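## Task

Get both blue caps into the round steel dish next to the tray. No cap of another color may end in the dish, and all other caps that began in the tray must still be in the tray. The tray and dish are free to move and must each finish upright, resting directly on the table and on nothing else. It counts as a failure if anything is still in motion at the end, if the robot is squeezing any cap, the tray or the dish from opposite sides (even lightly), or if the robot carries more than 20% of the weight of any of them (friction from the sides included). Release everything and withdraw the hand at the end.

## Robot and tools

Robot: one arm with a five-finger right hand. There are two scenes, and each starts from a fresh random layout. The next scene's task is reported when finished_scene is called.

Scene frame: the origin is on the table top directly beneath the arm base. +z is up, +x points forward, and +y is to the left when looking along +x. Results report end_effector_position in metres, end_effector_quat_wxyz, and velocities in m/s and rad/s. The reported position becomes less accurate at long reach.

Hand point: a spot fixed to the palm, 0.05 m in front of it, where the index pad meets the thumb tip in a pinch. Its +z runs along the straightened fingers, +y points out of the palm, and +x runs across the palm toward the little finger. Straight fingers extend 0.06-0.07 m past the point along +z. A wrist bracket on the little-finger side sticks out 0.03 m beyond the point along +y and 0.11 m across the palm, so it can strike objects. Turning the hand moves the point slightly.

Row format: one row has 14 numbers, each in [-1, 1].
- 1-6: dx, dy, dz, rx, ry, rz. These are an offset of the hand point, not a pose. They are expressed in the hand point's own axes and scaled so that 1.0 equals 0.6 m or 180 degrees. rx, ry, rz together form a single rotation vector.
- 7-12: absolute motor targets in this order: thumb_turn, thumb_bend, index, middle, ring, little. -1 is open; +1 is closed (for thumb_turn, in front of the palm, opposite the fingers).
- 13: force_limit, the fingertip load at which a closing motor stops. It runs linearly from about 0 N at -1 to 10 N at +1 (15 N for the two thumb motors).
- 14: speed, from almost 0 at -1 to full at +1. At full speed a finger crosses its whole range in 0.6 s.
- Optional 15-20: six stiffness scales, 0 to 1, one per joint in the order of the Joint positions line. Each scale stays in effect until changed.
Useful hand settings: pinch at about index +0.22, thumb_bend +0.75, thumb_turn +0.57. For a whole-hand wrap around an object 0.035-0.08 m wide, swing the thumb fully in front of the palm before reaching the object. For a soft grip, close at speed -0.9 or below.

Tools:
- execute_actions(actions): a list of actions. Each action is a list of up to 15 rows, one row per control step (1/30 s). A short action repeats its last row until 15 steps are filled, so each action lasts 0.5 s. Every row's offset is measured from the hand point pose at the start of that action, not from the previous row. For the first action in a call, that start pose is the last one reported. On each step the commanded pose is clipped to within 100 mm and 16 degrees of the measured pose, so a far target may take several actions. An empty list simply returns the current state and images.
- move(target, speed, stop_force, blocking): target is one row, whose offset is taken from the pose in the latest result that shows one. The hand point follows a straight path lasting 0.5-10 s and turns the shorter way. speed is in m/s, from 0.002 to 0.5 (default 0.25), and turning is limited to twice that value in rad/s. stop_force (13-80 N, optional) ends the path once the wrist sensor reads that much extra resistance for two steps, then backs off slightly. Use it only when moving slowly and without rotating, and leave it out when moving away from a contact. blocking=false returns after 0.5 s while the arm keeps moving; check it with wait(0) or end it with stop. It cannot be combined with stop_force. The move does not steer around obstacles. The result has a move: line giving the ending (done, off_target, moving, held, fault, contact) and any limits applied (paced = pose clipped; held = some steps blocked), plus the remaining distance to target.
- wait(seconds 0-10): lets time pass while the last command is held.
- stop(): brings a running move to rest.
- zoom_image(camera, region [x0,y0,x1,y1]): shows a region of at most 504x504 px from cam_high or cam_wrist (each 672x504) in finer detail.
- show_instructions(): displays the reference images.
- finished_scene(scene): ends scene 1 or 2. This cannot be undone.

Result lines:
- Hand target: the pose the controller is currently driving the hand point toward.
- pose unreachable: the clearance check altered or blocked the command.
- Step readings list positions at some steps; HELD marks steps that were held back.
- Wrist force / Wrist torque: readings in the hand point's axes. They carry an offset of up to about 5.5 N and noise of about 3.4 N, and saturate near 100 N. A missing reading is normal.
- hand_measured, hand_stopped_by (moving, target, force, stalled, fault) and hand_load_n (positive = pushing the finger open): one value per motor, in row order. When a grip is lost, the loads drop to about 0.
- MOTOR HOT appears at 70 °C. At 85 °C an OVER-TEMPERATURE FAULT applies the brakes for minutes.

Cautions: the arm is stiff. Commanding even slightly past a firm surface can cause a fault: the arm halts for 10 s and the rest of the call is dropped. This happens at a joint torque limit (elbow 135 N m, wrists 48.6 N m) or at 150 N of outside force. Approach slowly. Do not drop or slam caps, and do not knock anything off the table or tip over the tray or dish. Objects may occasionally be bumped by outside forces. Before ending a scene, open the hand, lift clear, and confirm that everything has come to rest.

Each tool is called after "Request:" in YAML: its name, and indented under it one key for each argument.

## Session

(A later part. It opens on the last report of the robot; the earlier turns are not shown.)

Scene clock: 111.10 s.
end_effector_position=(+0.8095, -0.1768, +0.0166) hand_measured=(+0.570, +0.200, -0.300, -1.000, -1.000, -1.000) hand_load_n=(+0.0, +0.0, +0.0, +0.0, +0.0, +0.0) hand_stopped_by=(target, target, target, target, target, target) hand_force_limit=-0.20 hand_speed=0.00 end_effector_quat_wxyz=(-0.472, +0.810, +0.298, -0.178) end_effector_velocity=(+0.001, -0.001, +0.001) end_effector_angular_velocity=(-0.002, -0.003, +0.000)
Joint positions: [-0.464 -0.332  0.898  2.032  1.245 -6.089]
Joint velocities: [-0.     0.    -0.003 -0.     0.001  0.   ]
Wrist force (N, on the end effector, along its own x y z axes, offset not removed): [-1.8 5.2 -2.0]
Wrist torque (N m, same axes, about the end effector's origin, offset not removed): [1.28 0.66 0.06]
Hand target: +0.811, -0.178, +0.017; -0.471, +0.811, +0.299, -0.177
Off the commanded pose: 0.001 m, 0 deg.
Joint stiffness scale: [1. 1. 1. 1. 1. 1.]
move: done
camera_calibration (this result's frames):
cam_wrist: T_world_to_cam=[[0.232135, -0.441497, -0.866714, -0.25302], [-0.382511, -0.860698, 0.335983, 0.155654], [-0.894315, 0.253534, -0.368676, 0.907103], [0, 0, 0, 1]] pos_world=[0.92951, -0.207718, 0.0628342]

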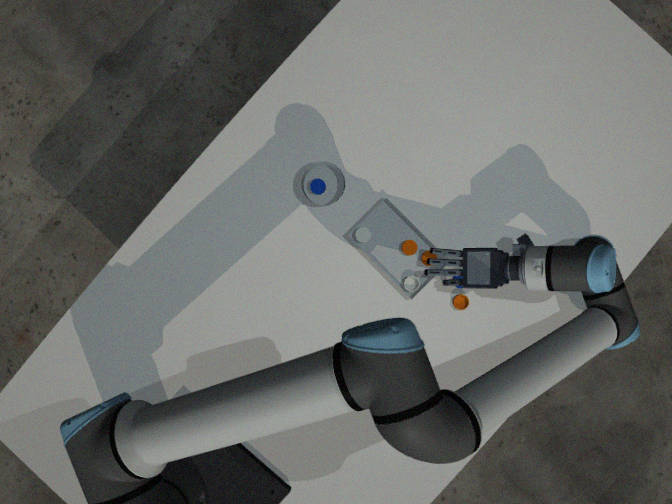

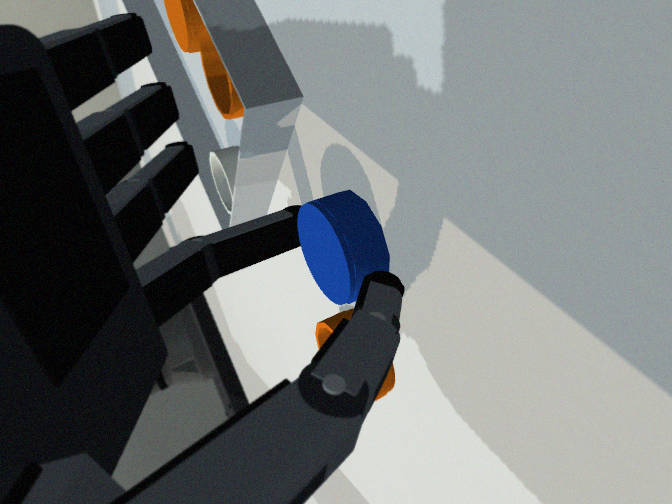

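Request:
execute_actions:
  actions:
    - [[0, 0, 0, 0, 0, 0, 0.57, 0.75, 0.22, -1, -1, -1, -0.2, -0.6]]
    - [[0, 0, 0, 0, 0, 0, 0.57, 0.75, 0.22, -1, -1, -1, -0.2, -0.6]]
    - [[0, 0, 0, 0, 0, 0, 0.57, 0.75, 0.22, -1, -1, -1, -0.2, -0.6]]

Request:
move:
  target: [0, -0.101, -0.0583, 0, 0, 0, 0.57, 0.75, 0.22, -1, -1, -1, -0.2, -0.6]
  speed: 0.06

Scene clock: 116.23 s.
end_effector_position=(+0.8096, -0.1769, +0.0173) hand_measured=(+0.570, +0.330, -0.148, -1.000, -1.000, -1.000) hand_load_n=(+0.0, +6.0, +6.5, +0.0, +0.0, +0.0) hand_stopped_by=(target, force, force, target, target, target) hand_force_limit=-0.20 hand_speed=-0.60 end_effector_quat_wxyz=(-0.472, +0.810, +0.298, -0.178) end_effector_velocity=(+0.000, -0.000, +0.000) end_effector_angular_velocity=(+0.001, -0.001, -0.000)
Joint positions: [-0.464 -0.332  0.898  2.033  1.245 -6.089]
Joint velocities: [-0.    -0.     0.     0.001 -0.001 -0.001]
Wrist force (N, on the end effector, along its own x y z axes, offset not removed): [1.0 -2.4 -3.8]
Wrist torque (N m, same axes, about the end effector's origin, offset not removed): [0.21 0.02 0.05]
Hand target: +0.810, -0.177, +0.017; -0.472, +0.810, +0.298, -0.178
Off the commanded pose: 0.000 m, 0 deg.
Joint stiffness scale: [1. 1. 1. 1. 1. 1.]
Step readings (end_effector_position; steps 1 to 15: 1st action; 16 to 30: 2nd action; 31 to 45: 3rd action):
0: (+0.8097, -0.1769, +0.0167)
1: (+0.8097, -0.1769, +0.0167)
2: (+0.8097, -0.1769, +0.0167)
4: (+0.8097, -0.1769, +0.0167)
8: (+0.8096, -0.1769, +0.0170)
15: (+0.8096, -0.1769, +0.0173)
16: (+0.8096, -0.1769, +0.0173)
17: (+0.8096, -0.1769, +0.0173)
19: (+0.8096, -0.1769, +0.0173)
23: (+0.8096, -0.1769, +0.0173)
30: (+0.8096, -0.1769, +0.0173)
31: (+0.8096, -0.1769, +0.0173)
32: (+0.8096, -0.1769, +0.0173)
34: (+0.8096, -0.1769, +0.0173)
38: (+0.8096, -0.1769, +0.0173)
45: end_effector_position above
camera_calibration (this result's frames):
cam_wrist: T_world_to_cam=[[0.231867, -0.441357, -0.866858, -0.252311], [-0.382408, -0.860752, 0.335961, 0.155351], [-0.894428, 0.253595, -0.368358, 0.907563], [0, 0, 0, 1]] pos_world=[0.92966, -0.207794, 0.0633986]

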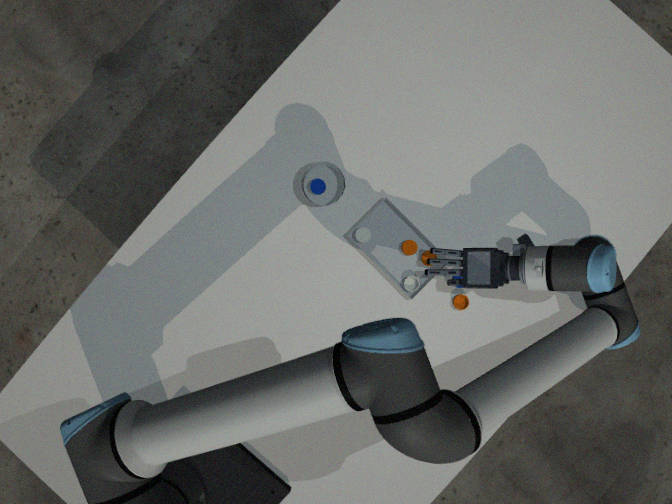

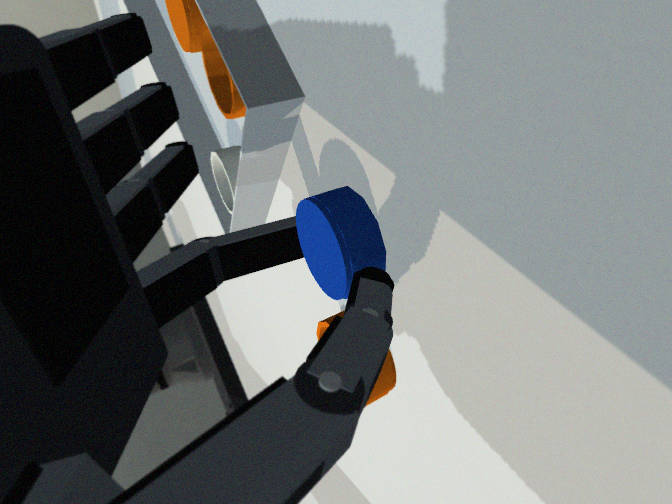

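Scene clock: 117.87 s.
end_effector_position=(+0.8118, -0.1777, +0.0881) hand_measured=(+0.570, +0.330, -0.148, -1.000, -1.000, -1.000) hand_load_n=(+0.0, +5.5, +7.0, +0.0, +0.0, +0.0) hand_stopped_by=(target, force, force, target, target, target) hand_force_limit=-0.20 hand_speed=-0.60 end_effector_quat_wxyz=(-0.470, +0.811, +0.299, -0.177) end_effector_velocity=(-0.003, +0.002, -0.002) end_effector_angular_velocity=(+0.005, +0.010, -0.000)
Joint positions: [-0.464 -0.405  0.909  2.089  1.245 -6.089]
Joint velocities: [ 0.     0.     0.009  0.002 -0.     0.   ]
Wrist force (N, on the end effector, along its own x y z axes, offset not removed): [-0.1 0.5 -0.7]
Wrist torque (N m, same axes, about the end effector's origin, offset not removed): [0.49 0.43 0.23]
Hand target: +0.811, -0.177, +0.087; -0.472, +0.810, +0.298, -0.178
Off the commanded pose: 0.002 m, 0 deg.
Joint stiffness scale: [1. 1. 1. 1. 1. 1.]
move: done
camera_calibration (this result's frames):
cam_wrist: T_world_to_cam=[[0.235858, -0.443442, -0.864714, -0.195544], [-0.383934, -0.859949, 0.336277, 0.133052], [-0.892729, 0.252679, -0.373078, 0.934703], [0, 0, 0, 1]] pos_world=[0.931641, -0.208475, 0.134886]

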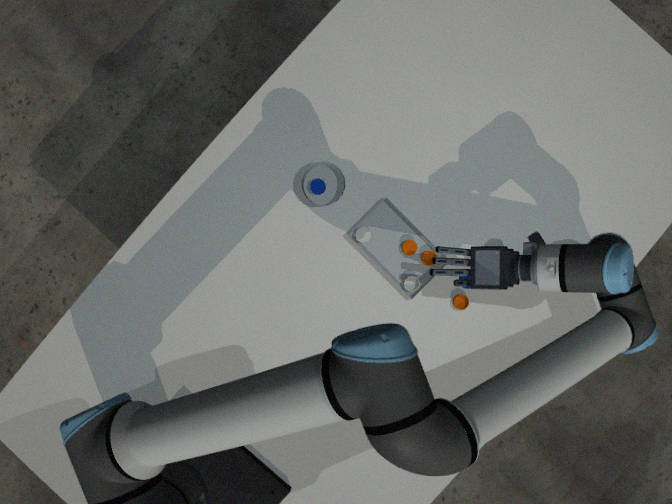

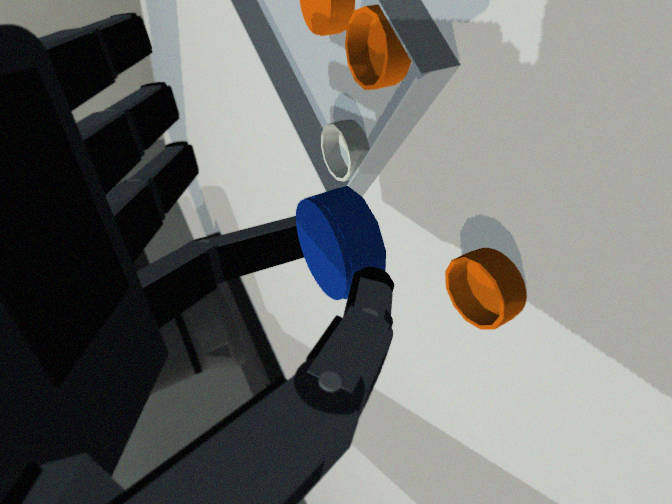

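Request:
move:
  target: [0.3243, -0.247, 0.4213, 0, 0.4715, 0.2722, 0.57, 0.75, 0.22, -1, -1, -1, -0.2, -0.6]
  speed: 0.2

Scene clock: 127.00 s.
end_effector_position=(+0.7691, +0.1695, +0.0904) hand_measured=(+0.570, +0.330, -0.148, -1.000, -1.000, -1.000) hand_load_n=(+0.0, +5.5, +7.0, +0.0, +0.0, +0.0) hand_stopped_by=(target, force, force, target, target, target) hand_force_limit=-0.20 hand_speed=-0.60 end_effector_quat_wxyz=(-0.437, +0.762, -0.415, +0.236) end_effector_velocity=(+0.001, +0.001, -0.002) end_effector_angular_velocity=(-0.003, -0.002, -0.011)
Joint positions: [-0.211 -1.142  1.898 -0.058  0.895 -3.62 ]
Joint velocities: [ 0.005 -0.     0.002 -0.011  0.014  0.01 ]
Wrist force (N, on the end effector, along its own x y z axes, offset not removed): [2.8 4.3 -0.5]
Wrist torque (N m, same axes, about the end effector's origin, offset not removed): [0.78 -0.11 0.39]
Hand target: +0.767, +0.171, +0.090; -0.437, +0.762, -0.416, +0.236
Off the commanded pose: 0.002 m, 0 deg.
Joint stiffness scale: [1. 1. 1. 1. 1. 1.]
move: done
camera_calibration (this result's frames):
cam_wrist: T_world_to_cam=[[-0.479422, -0.180989, -0.858718, 0.475504], [-0.796827, 0.499785, 0.33953, 0.501241], [0.367723, 0.847029, -0.383825, -0.259446], [0, 0, 0, 1]] pos_world=[0.722774, 0.0553065, 0.138555]

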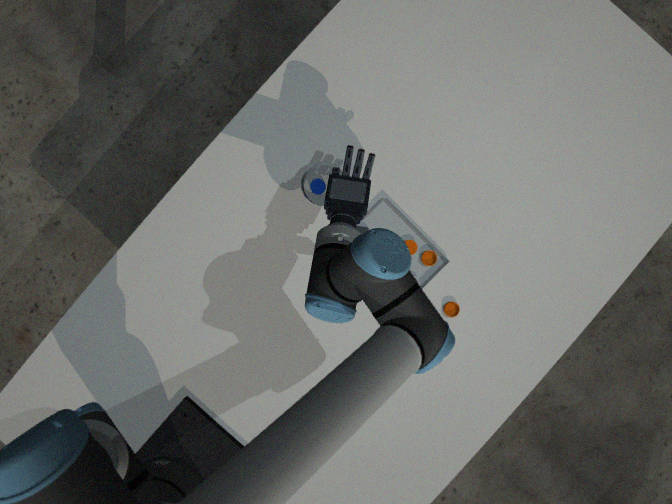

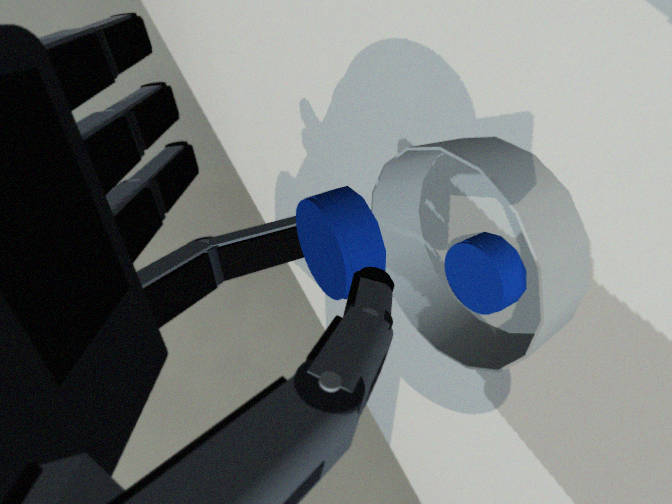

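Request:
move:
  target: [-0.005, 0.0818, 0.0415, 0, 0, 0, 0.57, 0.75, 0.22, -1, -1, -1, -0.2, -0.6]
  speed: 0.06

Scene clock: 134.37 s.
end_effector_position=(+0.7663, +0.1703, +0.0379) hand_measured=(+0.570, +0.330, -0.148, -1.000, -1.000, -1.000) hand_load_n=(+0.5, +5.0, +7.5, +0.0, +0.0, +0.0) hand_stopped_by=(target, force, force, target, target, target) hand_force_limit=-0.20 hand_speed=-0.60 end_effector_quat_wxyz=(-0.438, +0.761, -0.415, +0.237) end_effector_velocity=(+0.003, -0.001, +0.001) end_effector_angular_velocity=(-0.002, -0.012, -0.000)
Joint positions: [-0.211 -1.08   1.927 -0.151  0.896 -3.619]
Joint velocities: [-0.    -0.    -0.    -0.012 -0.001  0.001]
Wrist force (N, on the end effector, along its own x y z axes, offset not removed): [-1.9 -4.8 -1.6]
Wrist torque (N m, same axes, about the end effector's origin, offset not removed): [-0.09 0.61 0.04]
Hand target: +0.765, +0.170, +0.035; -0.437, +0.762, -0.415, +0.236
Off the commanded pose: 0.003 m, 0 deg.
Joint stiffness scale: [1. 1. 1. 1. 1. 1.]
move: done
camera_calibration (this result's frames):
cam_wrist: T_world_to_cam=[[-0.477836, -0.180814, -0.859639, 0.428069], [-0.797296, 0.500078, 0.337997, 0.51683], [0.368772, 0.846893, -0.383117, -0.280092], [0, 0, 0, 1]] pos_world=[0.719903, 0.0561534, 0.0859898]

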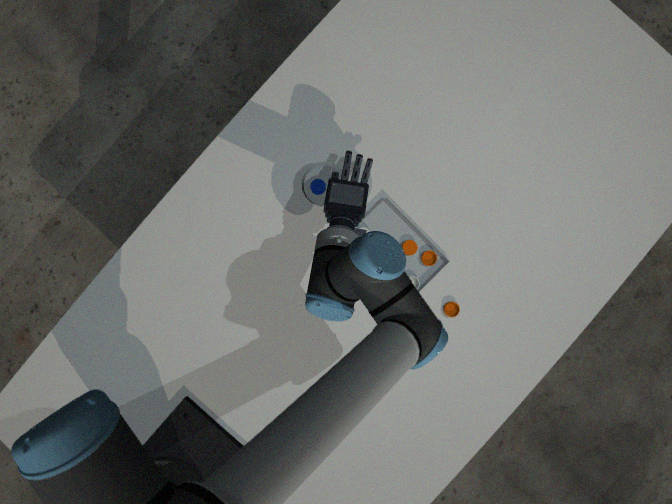

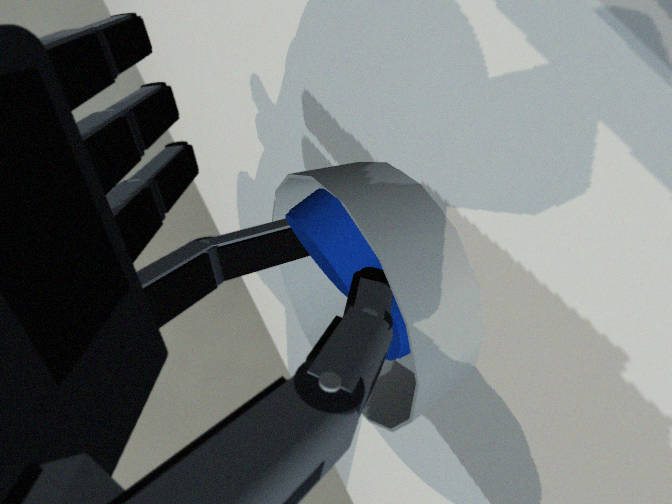

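Request:
execute_actions:
  actions:
    - [[-0.004, 0, 0, 0, 0, 0, 0.57, 0.75, 0.22, -1, -1, -1, -0.2, -0.6]]
    - [[0, 0, 0, 0, 0, 0, 0.57, 0.22, -0.25, -1, -1, -1, -0.2, 0.0]]
    - [[0, 0, 0, 0, 0, 0, 0.57, 0.22, -0.25, -1, -1, -1, -0.2, 0.0]]

Request:
move:
  target: [0, -0.101, -0.0583, 0, 0, 0, 0.57, 0.22, -0.25, -1, -1, -1, -0.2, 0.0]
  speed: 0.06

Scene clock: 143.23 s.
end_effector_position=(+0.7668, +0.1708, +0.0384) hand_measured=(+0.570, +0.220, -0.250, -1.000, -1.000, -1.000) hand_load_n=(+0.0, +0.0, +0.0, +0.0, +0.0, +0.0) hand_stopped_by=(target, target, target, target, target, target) hand_force_limit=-0.20 hand_speed=0.00 end_effector_quat_wxyz=(-0.438, +0.761, -0.415, +0.238) end_effector_velocity=(+0.001, -0.000, +0.000) end_effector_angular_velocity=(-0.003, -0.003, -0.000)
Joint positions: [-0.21  -1.081  1.927 -0.152  0.896 -3.618]
Joint velocities: [ 0.    -0.    -0.    -0.002  0.002 -0.001]
Wrist force (N, on the end effector, along its own x y z axes, offset not removed): [-2.7 -0.2 -1.0]
Wrist torque (N m, same axes, about the end effector's origin, offset not removed): [0.58 0.80 -0.16]
Hand target: +0.767, +0.171, +0.038; -0.438, +0.761, -0.415, +0.238
Off the commanded pose: 0.000 m, 0 deg.
Joint stiffness scale: [1. 1. 1. 1. 1. 1.]
Step readings (end_effector_position; steps 1 to 15: 1st action; 16 to 30: 2nd action; 31 to 45: 3rd action):
0: (+0.7667, +0.1702, +0.0379)
1: (+0.7667, +0.1702, +0.0379)
2: (+0.7667, +0.1702, +0.0379)
4: (+0.7668, +0.1702, +0.0379)
8: (+0.7668, +0.1703, +0.0380)
15: (+0.7668, +0.1708, +0.0384)
16: (+0.7668, +0.1708, +0.0384)
17: (+0.7668, +0.1708, +0.0384)
19: (+0.7668, +0.1708, +0.0384)
23: (+0.7668, +0.1708, +0.0384)
30: (+0.7668, +0.1708, +0.0384)
31: (+0.7668, +0.1708, +0.0384)
32: (+0.7668, +0.1708, +0.0384)
34: (+0.7668, +0.1708, +0.0384)
38: (+0.7668, +0.1708, +0.0384)
45: end_effector_position above
camera_calibration (this result's frames):
cam_wrist: T_world_to_cam=[[-0.476263, -0.181237, -0.860422, 0.427686], [-0.797879, 0.50032, 0.336258, 0.517265], [0.369544, 0.84666, -0.382889, -0.281047], [0, 0, 0, 1]] pos_world=[0.720265, 0.0566657, 0.0864467]

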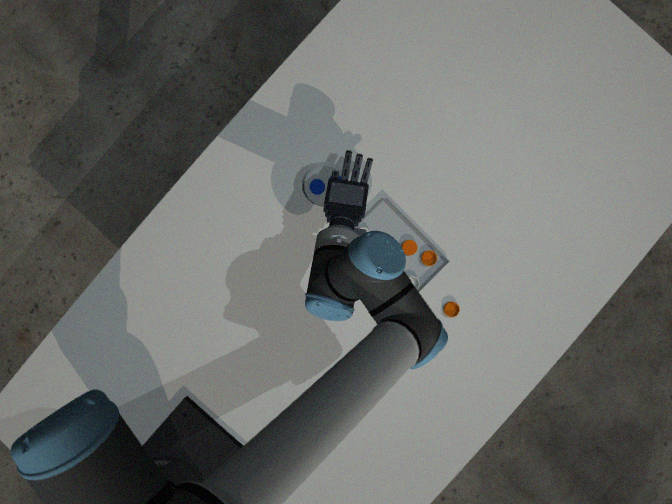

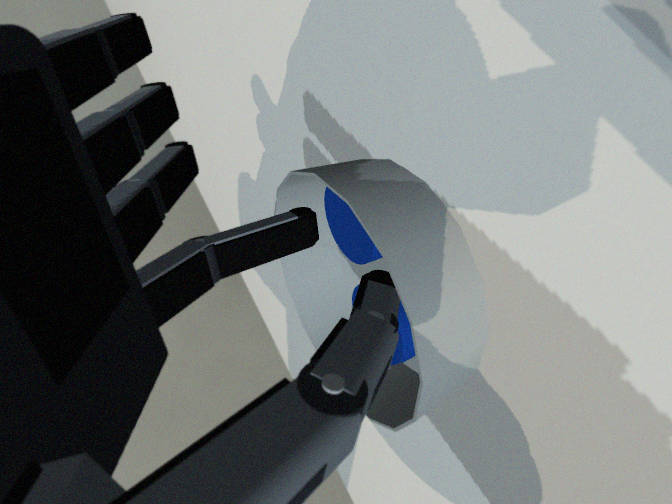

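Scene clock: 144.87 s.
end_effector_position=(+0.7657, +0.1713, +0.1068) hand_measured=(+0.570, +0.220, -0.250, -1.000, -1.000, -1.000) hand_load_n=(+0.0, +0.0, +0.0, +0.0, +0.0, +0.0) hand_stopped_by=(target, target, target, target, target, target) hand_force_limit=-0.20 hand_speed=0.00 end_effector_quat_wxyz=(-0.438, +0.761, -0.415, +0.237) end_effector_velocity=(-0.002, +0.001, -0.001) end_effector_angular_velocity=(+0.002, +0.009, -0.000)
Joint positions: [-0.21  -1.166  1.899 -0.037  0.896 -3.618]
Joint velocities: [0.001 0.    0.    0.008 0.    0.001]
Wrist force (N, on the end effector, along its own x y z axes, offset not removed): [-1.1 1.8 -5.6]
Wrist torque (N m, same axes, about the end effector's origin, offset not removed): [0.84 0.59 0.16]
Hand target: +0.767, +0.171, +0.108; -0.438, +0.761, -0.415, +0.238
Off the commanded pose: 0.002 m, 0 deg.
Joint stiffness scale: [1. 1. 1. 1. 1. 1.]
move: done
camera_calibration (this result's frames):
cam_wrist: T_world_to_cam=[[-0.47739, -0.180971, -0.859853, 0.486932], [-0.797435, 0.500221, 0.337456, 0.49266], [0.369047, 0.846775, -0.383113, -0.254512], [0, 0, 0, 1]] pos_world=[0.719248, 0.0571966, 0.154933]

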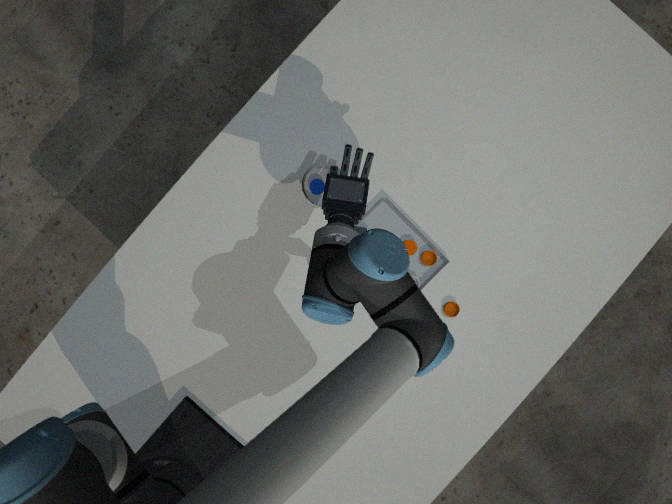

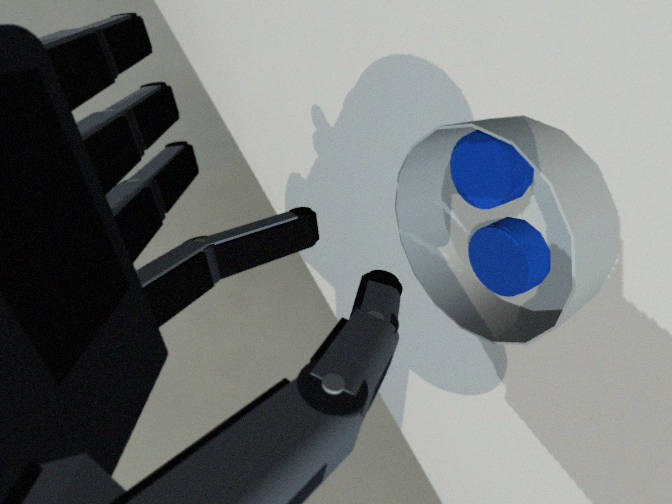

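Both blue caps are lying flat in the dish and the hand is clear.

Request:
finished_scene:
  scene: 2

The scene is finished: the task was done.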